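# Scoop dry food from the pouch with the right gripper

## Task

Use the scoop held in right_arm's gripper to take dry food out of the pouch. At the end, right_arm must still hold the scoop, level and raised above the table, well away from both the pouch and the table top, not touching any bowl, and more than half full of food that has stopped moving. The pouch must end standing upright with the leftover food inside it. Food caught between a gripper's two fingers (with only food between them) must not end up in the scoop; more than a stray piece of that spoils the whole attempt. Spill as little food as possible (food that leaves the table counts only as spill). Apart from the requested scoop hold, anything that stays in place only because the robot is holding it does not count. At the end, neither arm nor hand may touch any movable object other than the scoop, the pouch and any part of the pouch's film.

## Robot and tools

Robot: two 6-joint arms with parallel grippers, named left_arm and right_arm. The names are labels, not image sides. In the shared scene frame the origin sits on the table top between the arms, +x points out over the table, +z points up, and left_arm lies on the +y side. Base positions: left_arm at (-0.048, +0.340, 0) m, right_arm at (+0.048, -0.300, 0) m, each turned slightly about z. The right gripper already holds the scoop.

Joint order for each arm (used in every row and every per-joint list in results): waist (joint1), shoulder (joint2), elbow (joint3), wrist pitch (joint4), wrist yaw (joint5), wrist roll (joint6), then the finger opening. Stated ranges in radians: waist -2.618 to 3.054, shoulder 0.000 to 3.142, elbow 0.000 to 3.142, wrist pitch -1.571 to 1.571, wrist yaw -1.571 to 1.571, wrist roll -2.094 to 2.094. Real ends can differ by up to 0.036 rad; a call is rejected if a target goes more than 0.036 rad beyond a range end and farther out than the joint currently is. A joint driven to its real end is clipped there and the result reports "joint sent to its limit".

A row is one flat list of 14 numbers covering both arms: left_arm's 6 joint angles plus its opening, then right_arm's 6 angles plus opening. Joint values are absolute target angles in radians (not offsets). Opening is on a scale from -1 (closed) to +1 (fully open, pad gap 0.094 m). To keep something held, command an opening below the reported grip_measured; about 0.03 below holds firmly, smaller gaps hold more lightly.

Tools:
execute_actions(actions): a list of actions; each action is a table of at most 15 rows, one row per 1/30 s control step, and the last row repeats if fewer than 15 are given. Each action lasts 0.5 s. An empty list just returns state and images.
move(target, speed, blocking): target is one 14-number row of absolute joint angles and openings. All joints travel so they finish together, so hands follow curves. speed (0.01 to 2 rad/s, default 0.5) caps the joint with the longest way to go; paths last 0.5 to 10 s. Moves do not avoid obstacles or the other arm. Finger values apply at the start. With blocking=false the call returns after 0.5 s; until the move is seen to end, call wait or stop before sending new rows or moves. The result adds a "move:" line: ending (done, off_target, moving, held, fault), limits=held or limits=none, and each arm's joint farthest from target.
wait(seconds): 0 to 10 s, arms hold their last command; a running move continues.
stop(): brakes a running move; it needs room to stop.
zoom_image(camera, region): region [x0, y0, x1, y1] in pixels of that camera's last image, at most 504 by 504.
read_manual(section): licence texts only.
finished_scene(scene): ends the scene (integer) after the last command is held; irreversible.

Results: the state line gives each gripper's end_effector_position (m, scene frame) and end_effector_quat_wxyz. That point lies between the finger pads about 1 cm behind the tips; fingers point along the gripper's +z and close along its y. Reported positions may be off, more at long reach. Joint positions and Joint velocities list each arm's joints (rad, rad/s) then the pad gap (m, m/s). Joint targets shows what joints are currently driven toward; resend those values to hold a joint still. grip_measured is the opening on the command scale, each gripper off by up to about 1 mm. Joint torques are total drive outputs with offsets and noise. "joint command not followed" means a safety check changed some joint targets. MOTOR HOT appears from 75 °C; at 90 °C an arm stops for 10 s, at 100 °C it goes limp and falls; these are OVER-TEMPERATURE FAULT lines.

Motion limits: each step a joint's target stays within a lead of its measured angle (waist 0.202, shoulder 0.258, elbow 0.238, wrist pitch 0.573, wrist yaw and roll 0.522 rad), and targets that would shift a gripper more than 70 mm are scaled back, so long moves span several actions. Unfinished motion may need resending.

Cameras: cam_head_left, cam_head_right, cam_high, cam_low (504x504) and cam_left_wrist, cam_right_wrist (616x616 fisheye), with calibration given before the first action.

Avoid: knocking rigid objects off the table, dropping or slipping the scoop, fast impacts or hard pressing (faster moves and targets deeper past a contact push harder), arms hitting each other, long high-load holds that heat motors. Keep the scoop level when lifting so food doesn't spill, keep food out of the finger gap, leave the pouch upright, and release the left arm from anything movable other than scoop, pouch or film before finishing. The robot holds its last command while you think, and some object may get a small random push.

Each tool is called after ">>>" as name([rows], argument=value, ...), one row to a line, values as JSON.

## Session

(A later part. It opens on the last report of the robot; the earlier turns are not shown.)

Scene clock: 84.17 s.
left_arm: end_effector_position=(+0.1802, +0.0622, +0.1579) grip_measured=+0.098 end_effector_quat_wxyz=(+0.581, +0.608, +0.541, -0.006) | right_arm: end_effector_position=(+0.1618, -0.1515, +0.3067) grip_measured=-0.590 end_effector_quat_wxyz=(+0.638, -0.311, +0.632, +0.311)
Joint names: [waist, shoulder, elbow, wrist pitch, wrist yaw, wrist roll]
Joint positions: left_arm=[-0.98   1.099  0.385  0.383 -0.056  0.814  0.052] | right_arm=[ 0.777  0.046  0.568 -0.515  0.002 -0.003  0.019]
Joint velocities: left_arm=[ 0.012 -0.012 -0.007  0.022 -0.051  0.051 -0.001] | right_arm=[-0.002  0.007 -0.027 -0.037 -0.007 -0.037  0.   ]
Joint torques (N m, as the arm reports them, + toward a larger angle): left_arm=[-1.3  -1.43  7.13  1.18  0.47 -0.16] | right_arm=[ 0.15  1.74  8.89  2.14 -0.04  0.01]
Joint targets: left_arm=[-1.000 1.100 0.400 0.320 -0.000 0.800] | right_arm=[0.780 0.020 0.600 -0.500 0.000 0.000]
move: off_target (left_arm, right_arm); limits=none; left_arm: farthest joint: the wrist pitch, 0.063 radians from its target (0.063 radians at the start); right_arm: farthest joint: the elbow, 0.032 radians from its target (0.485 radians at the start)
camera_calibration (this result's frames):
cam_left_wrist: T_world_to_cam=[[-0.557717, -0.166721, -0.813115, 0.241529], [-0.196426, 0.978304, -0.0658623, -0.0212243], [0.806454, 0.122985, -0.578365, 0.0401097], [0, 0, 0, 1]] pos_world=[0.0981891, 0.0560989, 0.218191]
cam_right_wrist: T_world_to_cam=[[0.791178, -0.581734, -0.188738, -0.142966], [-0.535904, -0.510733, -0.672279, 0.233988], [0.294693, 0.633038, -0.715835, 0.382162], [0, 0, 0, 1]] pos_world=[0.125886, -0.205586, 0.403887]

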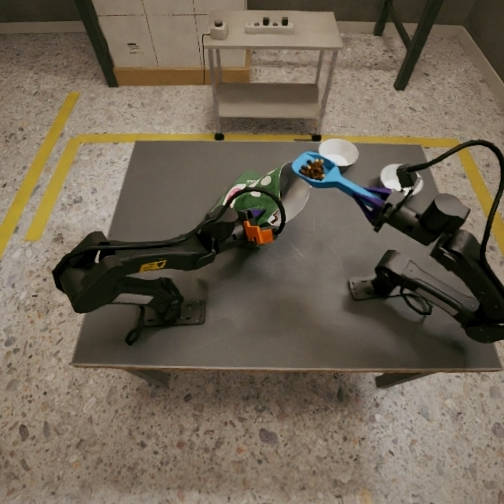

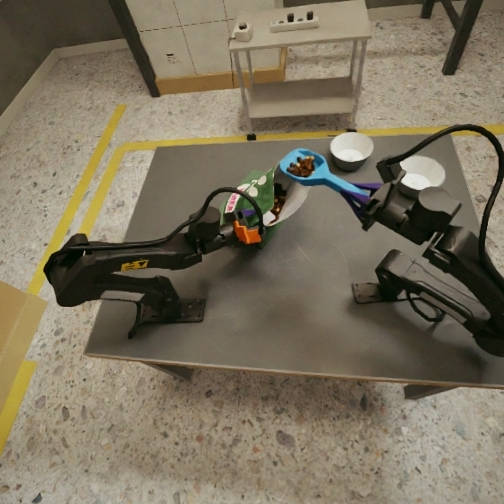

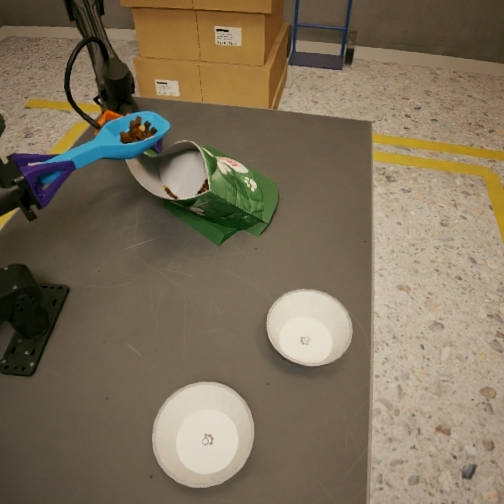

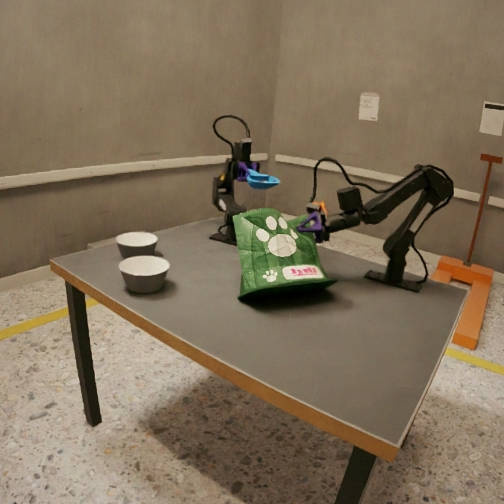

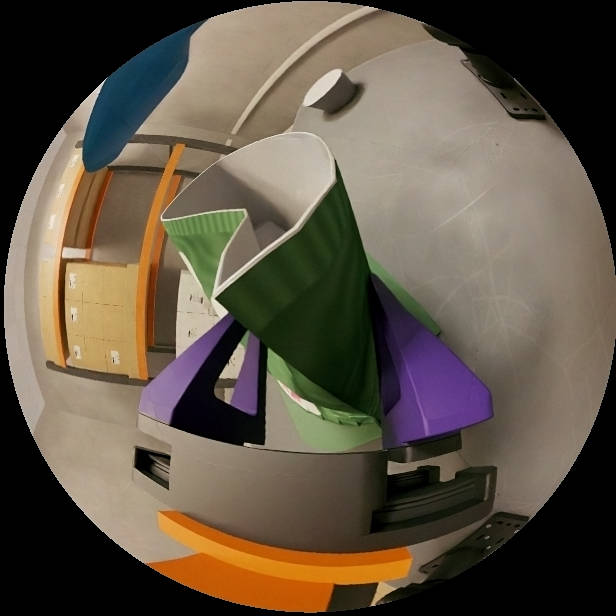

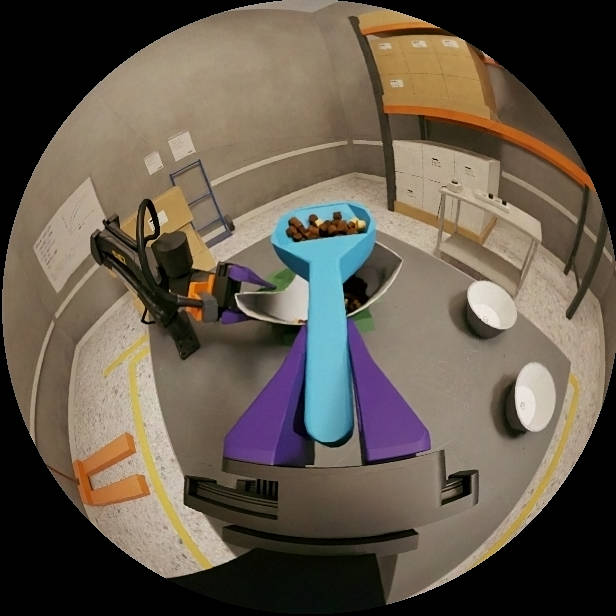

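>>> move(target=[-1.0,1.1,0.4,0.32,0,0.8,0.1,0.78,0.78,0.95,-0.85,0,0,-0.64], speed=0.3)

>>> move(target=[-1.0,1.1,0.4,0.32,0,0.8,0.1,0.79,1.28,1.09,-0.8,0,0,-0.64], speed=0.15)

>>> move(target=[-1.16,1.12,0.36,0.2,0,1.1,0.1,0.79,0.72,0.24,-0.05,0,0,-0.64], speed=0.15)

Scene clock: 87.40 s.
left_arm: end_effector_position=(+0.1803, +0.0622, +0.1581) grip_measured=+0.098 end_effector_quat_wxyz=(+0.581, +0.608, +0.541, -0.006) | right_arm: end_effector_position=(+0.2056, -0.0945, +0.2452) grip_measured=-0.590 end_effector_quat_wxyz=(+0.393, -0.397, +0.807, +0.192)
Joint names: [waist, shoulder, elbow, wrist pitch, wrist yaw, wrist roll]
Joint positions: left_arm=[-0.98   1.099  0.385  0.384 -0.056  0.815  0.052] | right_arm=[ 0.777  0.771  0.922 -0.817  0.001 -0.003  0.019]
Joint velocities: left_arm=[-0.002 -0.007 -0.002 -0.022 -0.037  0.037 -0.   ] | right_arm=[ 0.012 -0.002  0.007  0.007 -0.037 -0.007  0.001]
Joint torques (N m, as the arm reports them, + toward a larger angle): left_arm=[-1.49 -1.43  7.19  1.16  0.5  -0.14] | right_arm=[ 0.11  0.8   9.81  1.35 -0.03  0.01]
Joint targets: left_arm=[-1.000 1.100 0.400 0.320 0.000 0.800] | right_arm=[0.780 0.780 0.950 -0.850 -0.000 0.000]
move: off_target (left_arm, right_arm); limits=none; left_arm: farthest joint: the wrist pitch, 0.064 radians from its target (0.063 radians at the start); right_arm: farthest joint: the wrist pitch, 0.033 radians from its target (0.334 radians at the start)
camera_calibration (this result's frames):
cam_left_wrist: T_world_to_cam=[[-0.556595, -0.166567, -0.813915, 0.241639], [-0.196325, 0.978318, -0.0659549, -0.0211949], [0.807254, 0.123082, -0.577228, 0.0398128], [0, 0, 0, 1]] pos_world=[0.0981952, 0.0560842, 0.218257]
cam_right_wrist: T_world_to_cam=[[0.716596, -0.678334, -0.162335, -0.156348], [-0.694055, -0.716551, -0.0695897, 0.110567], [-0.0691161, 0.162537, -0.984279, 0.385321], [0, 0, 0, 1]] pos_world=[0.21541, -0.0894584, 0.361577]

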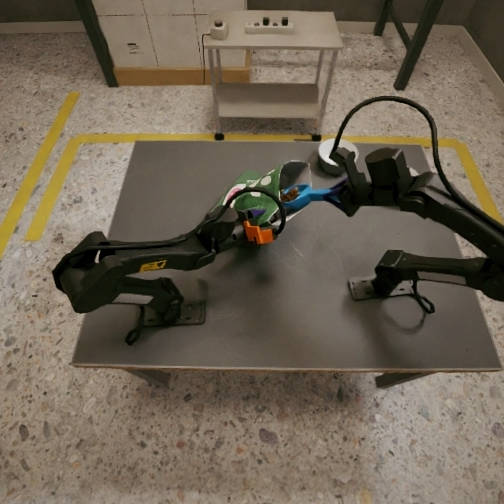

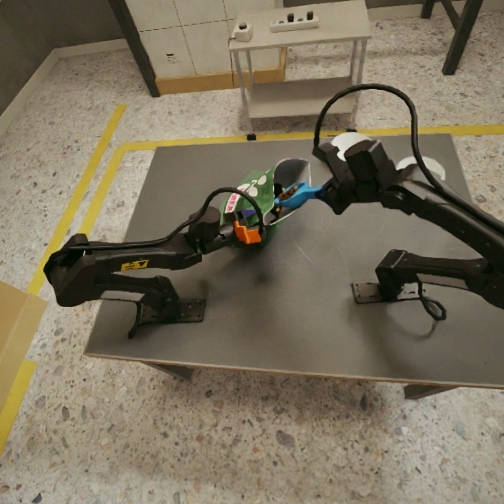

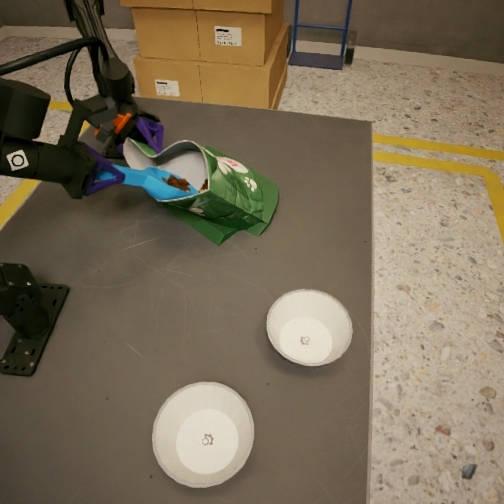

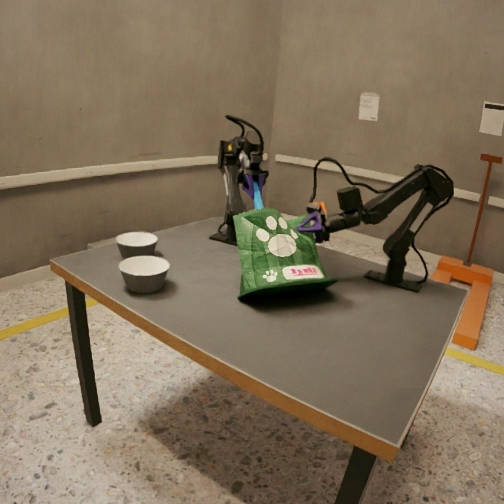

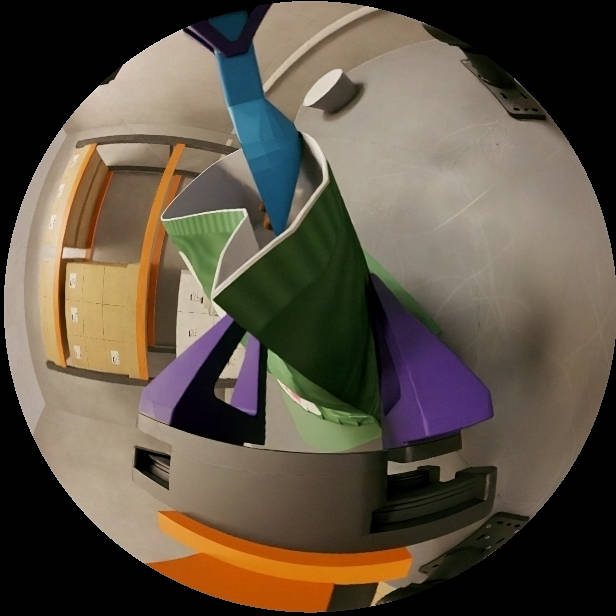

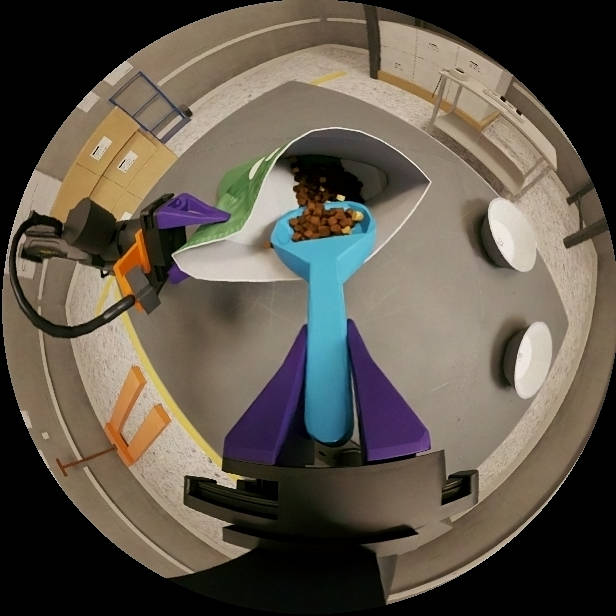

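Scene clock: 91.10 s.
left_arm: end_effector_position=(+0.1803, +0.0622, +0.1580) grip_measured=+0.098 end_effector_quat_wxyz=(+0.581, +0.608, +0.541, -0.006) | right_arm: end_effector_position=(+0.2587, -0.0321, +0.1968) grip_measured=-0.590 end_effector_quat_wxyz=(+0.303, -0.414, +0.848, +0.136)
Joint names: [waist, shoulder, elbow, wrist pitch, wrist yaw, wrist roll]
Joint positions: left_arm=[-0.98   1.099  0.385  0.383 -0.056  0.814  0.052] | right_arm=[ 0.777  1.24   1.088 -0.742  0.023 -0.002  0.019]
Joint velocities: left_arm=[ 0.017 -0.002  0.002 -0.125 -0.037  0.095  0.   ] | right_arm=[ 0.007  0.017  0.002  0.022  0.051  0.051 -0.001]
Joint torques (N m, as the arm reports them, + toward a larger angle): left_arm=[-1.49 -1.51  7.07  1.21  0.5  -0.18] | right_arm=[ 0.8  -0.7   7.9   0.78 -0.23  0.  ]
Joint targets: left_arm=[-1.000 1.100 0.400 0.320 -0.000 0.800] | right_arm=[0.790 1.280 1.090 -0.800 -0.000 0.000]
move: off_target (left_arm, right_arm); limits=none; left_arm: farthest joint: the wrist pitch, 0.063 radians from its target (0.064 radians at the start); right_arm: farthest joint: the wrist pitch, 0.058 radians from its target (0.017 radians at the start)
camera_calibration (this result's frames):
cam_left_wrist: T_world_to_cam=[[-0.557326, -0.166705, -0.813386, 0.24158], [-0.196272, 0.978324, -0.0660252, -0.0211941], [0.806762, 0.122847, -0.577965, 0.0400393], [0, 0, 0, 1]] pos_world=[0.0981768, 0.0560885, 0.218239]
cam_right_wrist: T_world_to_cam=[[0.687673, -0.716103, -0.119593, -0.161964], [-0.699615, -0.697631, 0.15443, 0.146731], [-0.194019, -0.0225283, -0.980739, 0.356903], [0, 0, 0, 1]] pos_world=[0.28328, -0.00557845, 0.307999]

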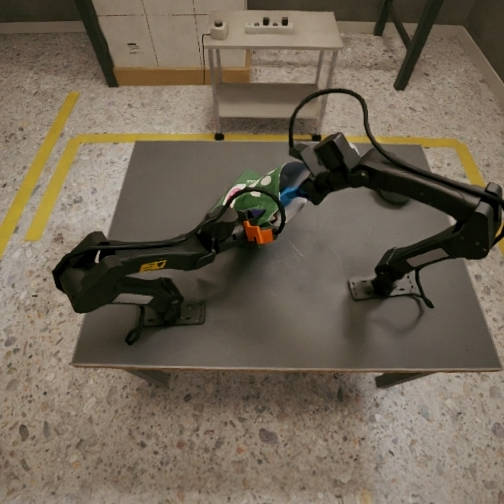

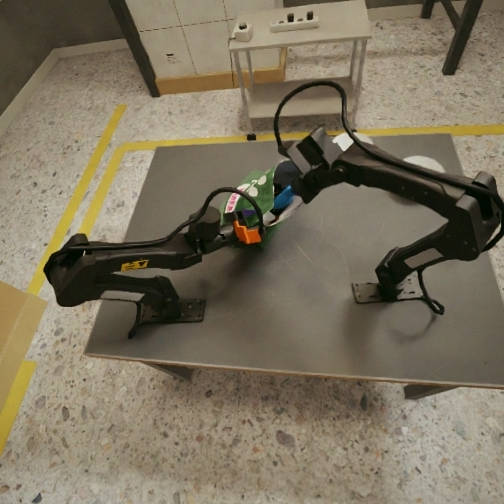

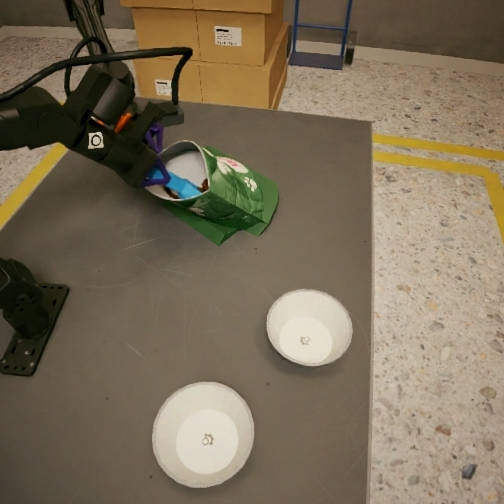

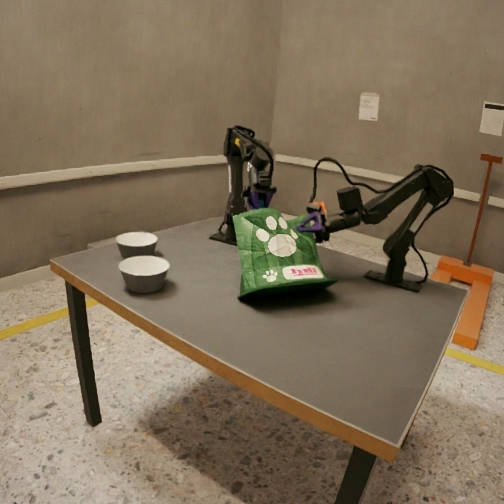

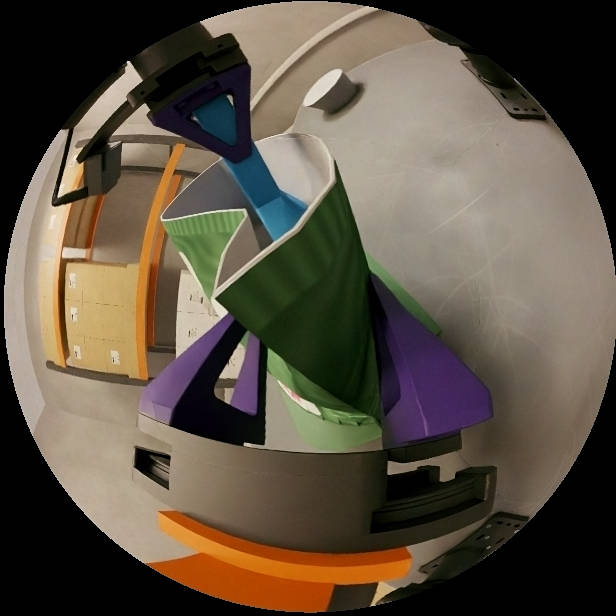

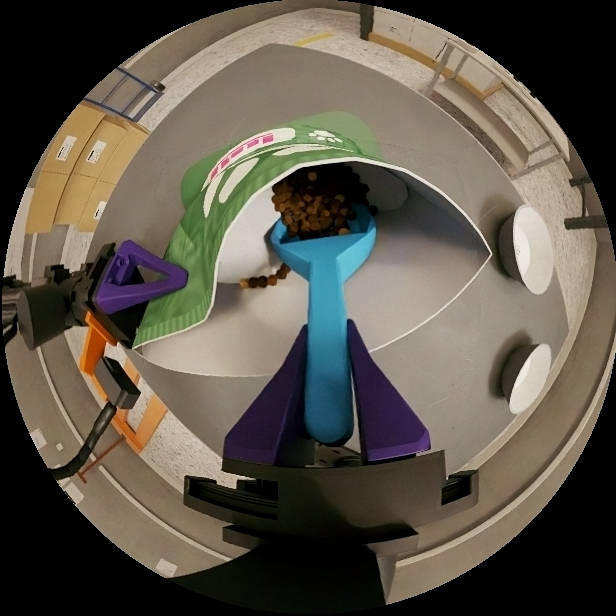

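Scene clock: 97.20 s.
left_arm: end_effector_position=(+0.1488, +0.0463, +0.1440) grip_measured=+0.099 end_effector_quat_wxyz=(+0.553, +0.711, +0.430, +0.067) | right_arm: end_effector_position=(+0.2324, -0.0611, +0.1544) grip_measured=-0.590 end_effector_quat_wxyz=(+0.508, -0.364, +0.741, +0.246)
Joint names: [waist, shoulder, elbow, wrist pitch, wrist yaw, wrist roll]
Joint positions: left_arm=[-1.118  1.099  0.385  0.321 -0.135  1.093  0.052] | right_arm=[ 0.777  0.73   0.291  0.067  0.006 -0.003  0.019]
Joint velocities: left_arm=[-0.017  0.007  0.002  0.007 -0.022  0.037  0.   ] | right_arm=[-0.002 -0.027  0.017  0.022  0.007 -0.037  0.   ]
Joint torques (N m, as the arm reports them, + toward a larger angle): left_arm=[-2.92 -0.01  4.39  0.68  1.2   0.  ] | right_arm=[ 0.79 -0.81  4.08  0.58 -0.07  0.  ]
Joint targets: left_arm=[-1.160 1.120 0.360 0.200 -0.000 1.100] | right_arm=[0.790 0.720 0.240 -0.050 0.000 -0.000]
move: off_target (left_arm, right_arm); limits=none; left_arm: farthest joint: the wrist yaw, 0.135 radians from its target (0.056 radians at the start); right_arm: farthest joint: the wrist pitch, 0.117 radians from its target (0.692 radians at the start)
camera_calibration (this result's frames):
cam_left_wrist: T_world_to_cam=[[-0.39598, 0.114486, -0.911094, 0.187041], [-0.0431081, 0.988786, 0.142984, -0.066138], [0.917247, 0.0958943, -0.386604, 0.0165366], [0, 0, 0, 1]] pos_world=[0.0560453, 0.042397, 0.186262]
cam_right_wrist: T_world_to_cam=[[0.745631, -0.640856, -0.182585, -0.168914], [-0.657977, -0.664751, -0.353797, 0.185424], [0.105359, 0.383939, -0.917328, 0.254984], [0, 0, 0, 1]] pos_world=[0.221087, -0.082887, 0.268665]

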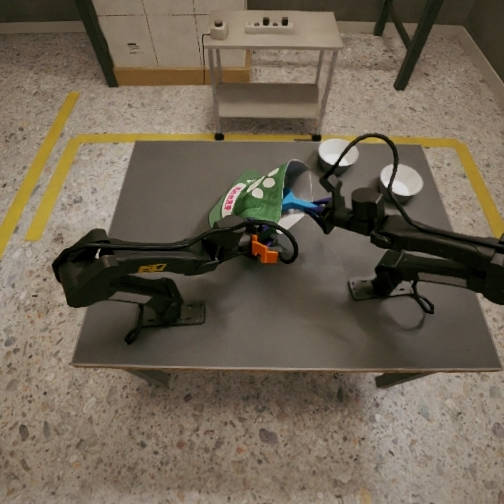

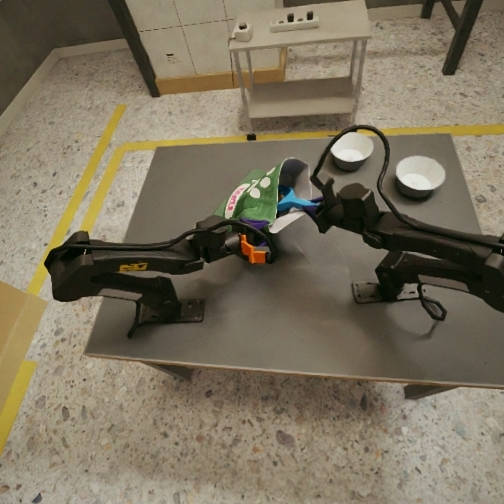

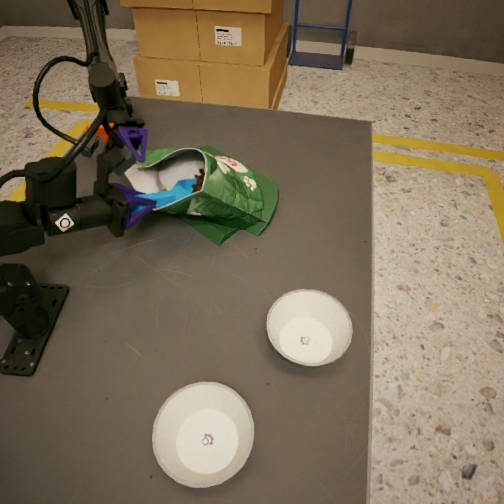

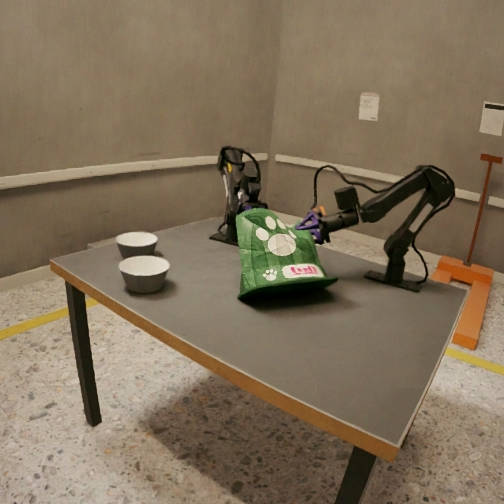

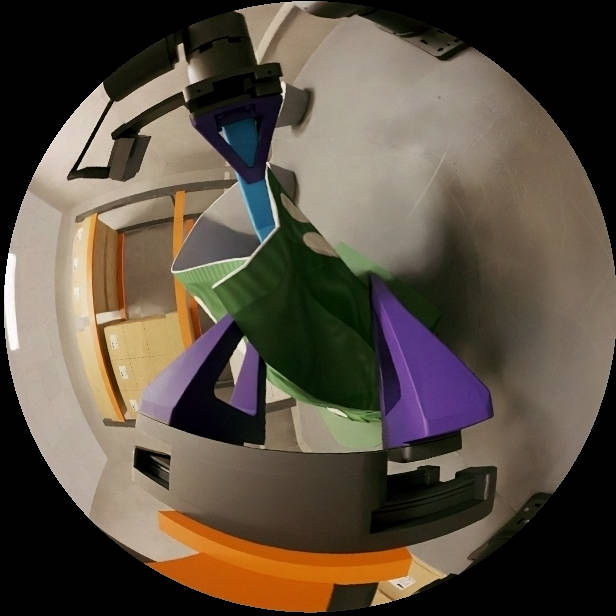

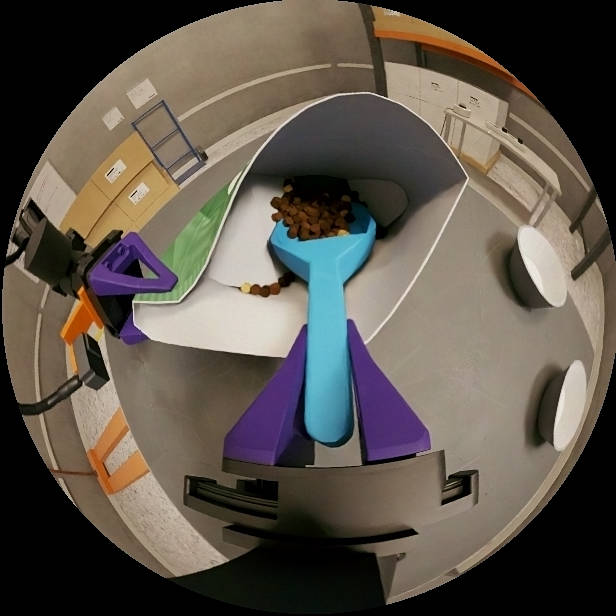

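>>> move(target=[-1.16,1.12,0.36,0.2,0,1.1,0.1,0.79,1.0,0.0,0.85,0,0,-0.64], speed=0.2)

>>> move(target=[-1.16,1.12,0.36,0.2,0,1.1,0.1,0.78,0.6,0.05,0.55,0,0,-0.64], speed=0.15)

Scene clock: 102.50 s.
left_arm: end_effector_position=(+0.1493, +0.0468, +0.1437) grip_measured=+0.099 end_effector_quat_wxyz=(+0.552, +0.711, +0.430, +0.070) | right_arm: end_effector_position=(+0.2378, -0.0525, +0.1550) grip_measured=-0.590 end_effector_quat_wxyz=(+0.611, -0.324, +0.658, +0.299)
Joint names: [waist, shoulder, elbow, wrist pitch, wrist yaw, wrist roll]
Joint positions: left_arm=[-1.118  1.099  0.385  0.319 -0.138  1.095  0.052] | right_arm=[ 0.777  0.979  0.03   0.874  0.    -0.003  0.019]
Joint velocities: left_arm=[ 0.002  0.017 -0.007 -0.022 -0.007  0.007 -0.001] | right_arm=[ 0.002  0.012  0.017 -0.095 -0.051 -0.037  0.001]
Joint torques (N m, as the arm reports them, + toward a larger angle): left_arm=[-2.93  0.    4.25  0.71  1.21  0.  ] | right_arm=[ 0.78  0.65  4.76  1.71 -0.02 -0.01]
Joint targets: left_arm=[-1.160 1.120 0.360 0.200 0.000 1.100] | right_arm=[0.790 1.000 0.004 0.850 0.000 -0.000]
joint sent to its limit (right arm) — the command would take the elbow past its lower limit, so that joint was sent only as far as its limit.
move: off_target (left_arm, right_arm); limits=none; left_arm: farthest joint: the wrist yaw, 0.138 radians from its target (0.135 radians at the start); right_arm: farthest joint: the elbow, 0.030 radians from its target (0.291 radians at the start)
camera_calibration (this result's frames):
cam_left_wrist: T_world_to_cam=[[-0.394571, 0.116245, -0.911483, 0.186645], [-0.0461473, 0.988207, 0.146006, -0.0665551], [0.917706, 0.0996725, -0.384554, 0.0153932], [0, 0, 0, 1]] pos_world=[0.056447, 0.0425394, 0.185761]
cam_right_wrist: T_world_to_cam=[[0.782835, -0.592474, -0.190117, -0.172479], [-0.566929, -0.553227, -0.610353, 0.218904], [0.25644, 0.585589, -0.768976, 0.203361], [0, 0, 0, 1]] pos_world=[0.206976, -0.100172, 0.257197]

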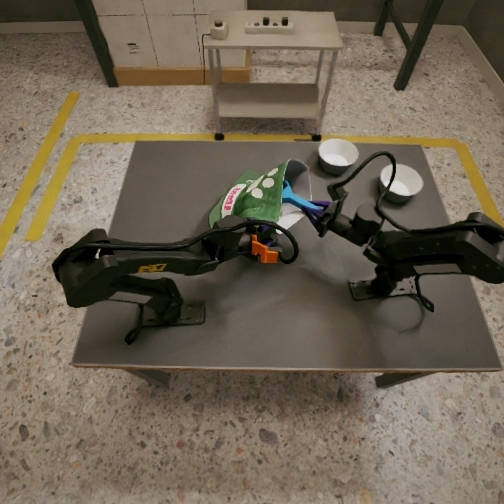

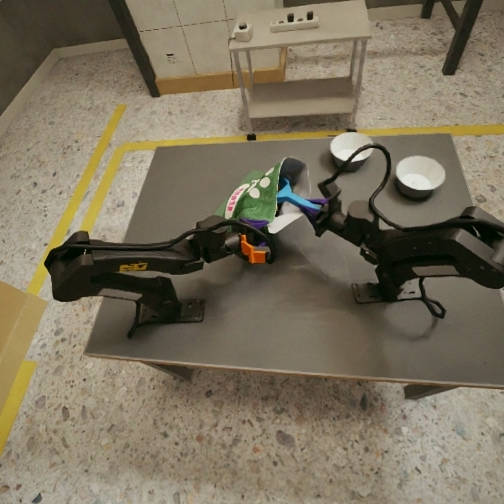

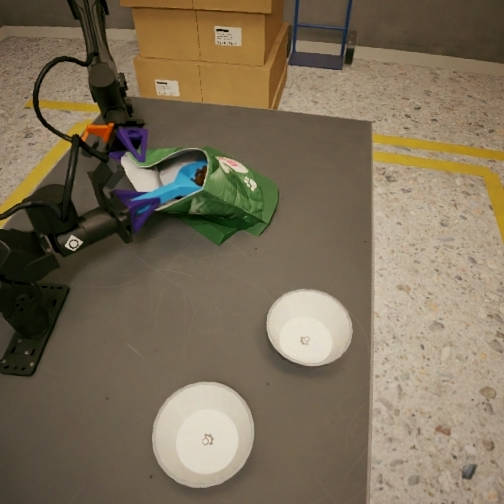

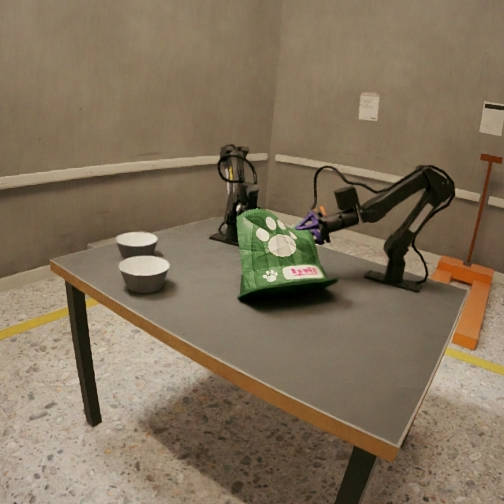

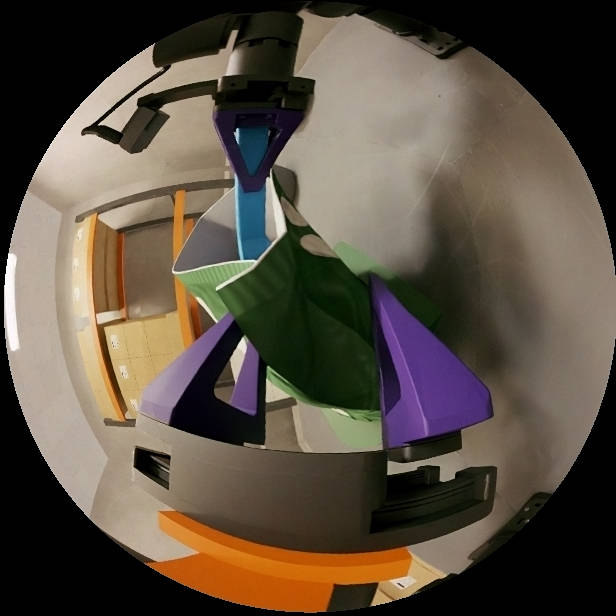

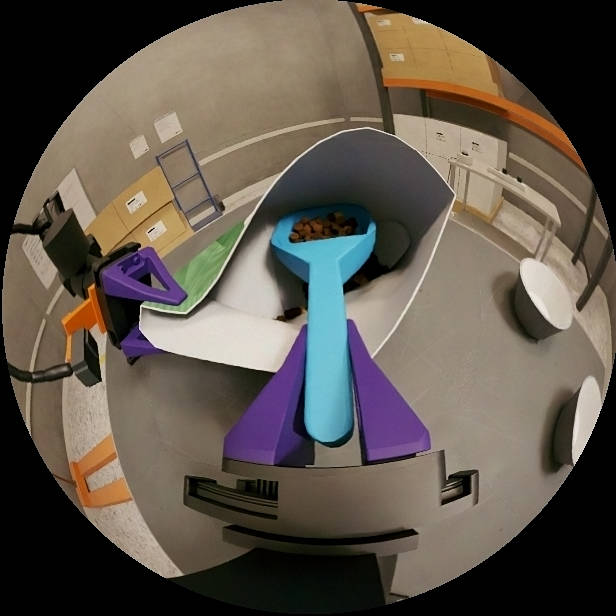

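Scene clock: 105.37 s.
left_arm: end_effector_position=(+0.1485, +0.0465, +0.1434) grip_measured=+0.099 end_effector_quat_wxyz=(+0.551, +0.713, +0.428, +0.069) | right_arm: end_effector_position=(+0.2230, -0.0679, +0.1764) grip_measured=-0.590 end_effector_quat_wxyz=(+0.621, -0.322, +0.644, +0.310)
Joint names: [waist, shoulder, elbow, wrist pitch, wrist yaw, wrist roll]
Joint positions: left_arm=[-1.119  1.099  0.385  0.318 -0.137  1.098  0.052] | right_arm=[ 0.777  0.626  0.03   0.559 -0.013 -0.001  0.019]
Joint velocities: left_arm=[ 0.002 -0.002  0.002  0.022 -0.066 -0.066 -0.001] | right_arm=[ 0.012 -0.012  0.002  0.037 -0.007  0.051 -0.001]
Joint torques (N m, as the arm reports them, + toward a larger angle): left_arm=[-2.86 -0.02  4.4   0.72  1.2  -0.01] | right_arm=[ 0.09 -1.1   9.64  1.86  0.11 -0.01]
Joint targets: left_arm=[-1.160 1.120 0.360 0.200 0.000 1.100] | right_arm=[0.780 0.600 0.050 0.550 0.000 0.000]
move: off_target (left_arm, right_arm); limits=none; left_arm: farthest joint: the wrist yaw, 0.137 radians from its target (0.138 radians at the start); right_arm: farthest joint: the shoulder, 0.026 radians from its target (0.379 radians at the start)
camera_calibration (this result's frames):
cam_left_wrist: T_world_to_cam=[[-0.393051, 0.120092, -0.911641, 0.185772], [-0.042265, 0.988027, 0.148377, -0.0670917], [0.918545, 0.09685, -0.383269, 0.0158057], [0, 0, 0, 1]] pos_world=[0.0556638, 0.042448, 0.18537]
cam_right_wrist: T_world_to_cam=[[0.794463, -0.576301, -0.191586, -0.167186], [-0.546436, -0.540663, -0.639603, 0.216509], [0.265021, 0.61283, -0.744448, 0.228194], [0, 0, 0, 1]] pos_world=[0.190655, -0.119135, 0.276328]

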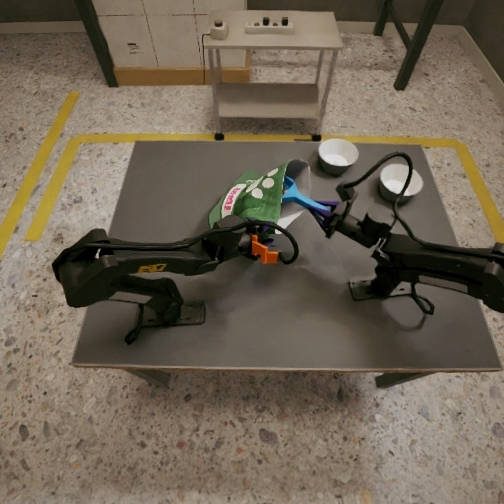

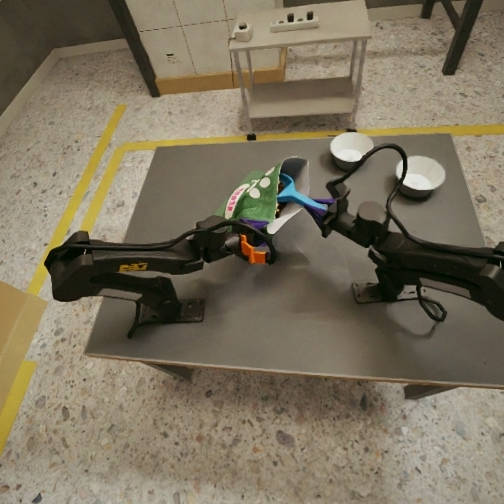

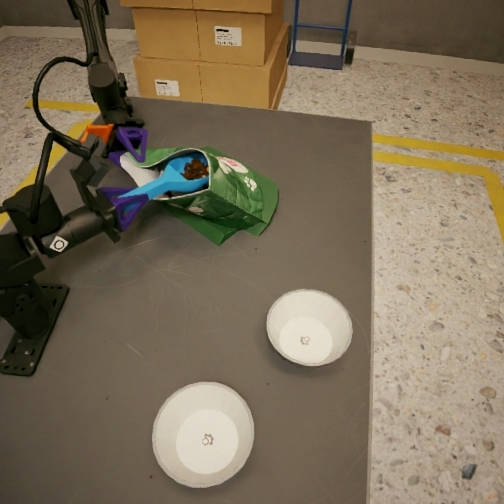

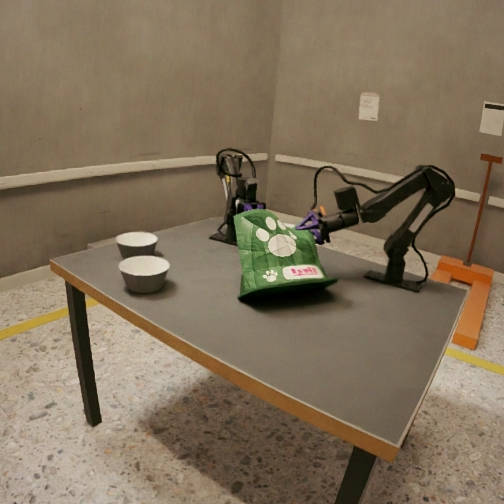

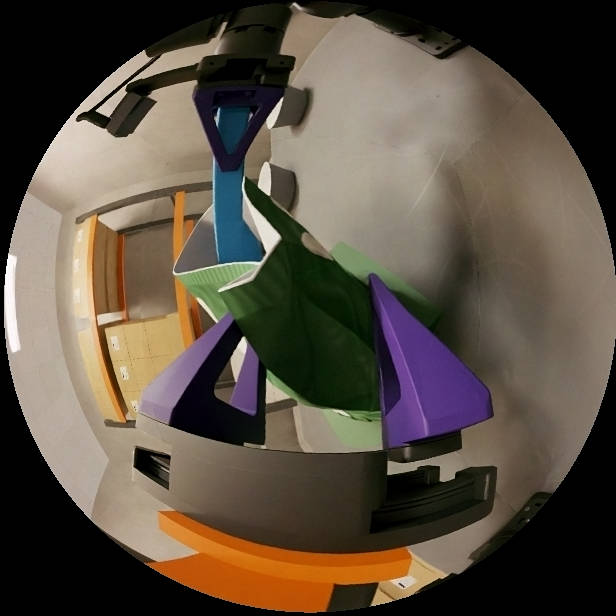

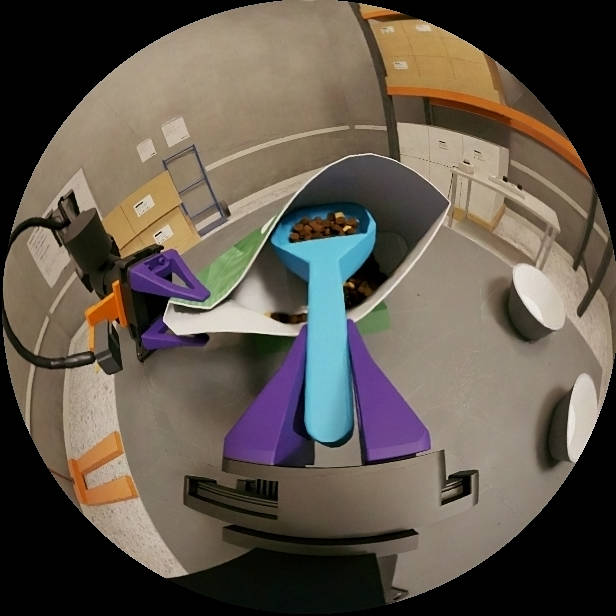

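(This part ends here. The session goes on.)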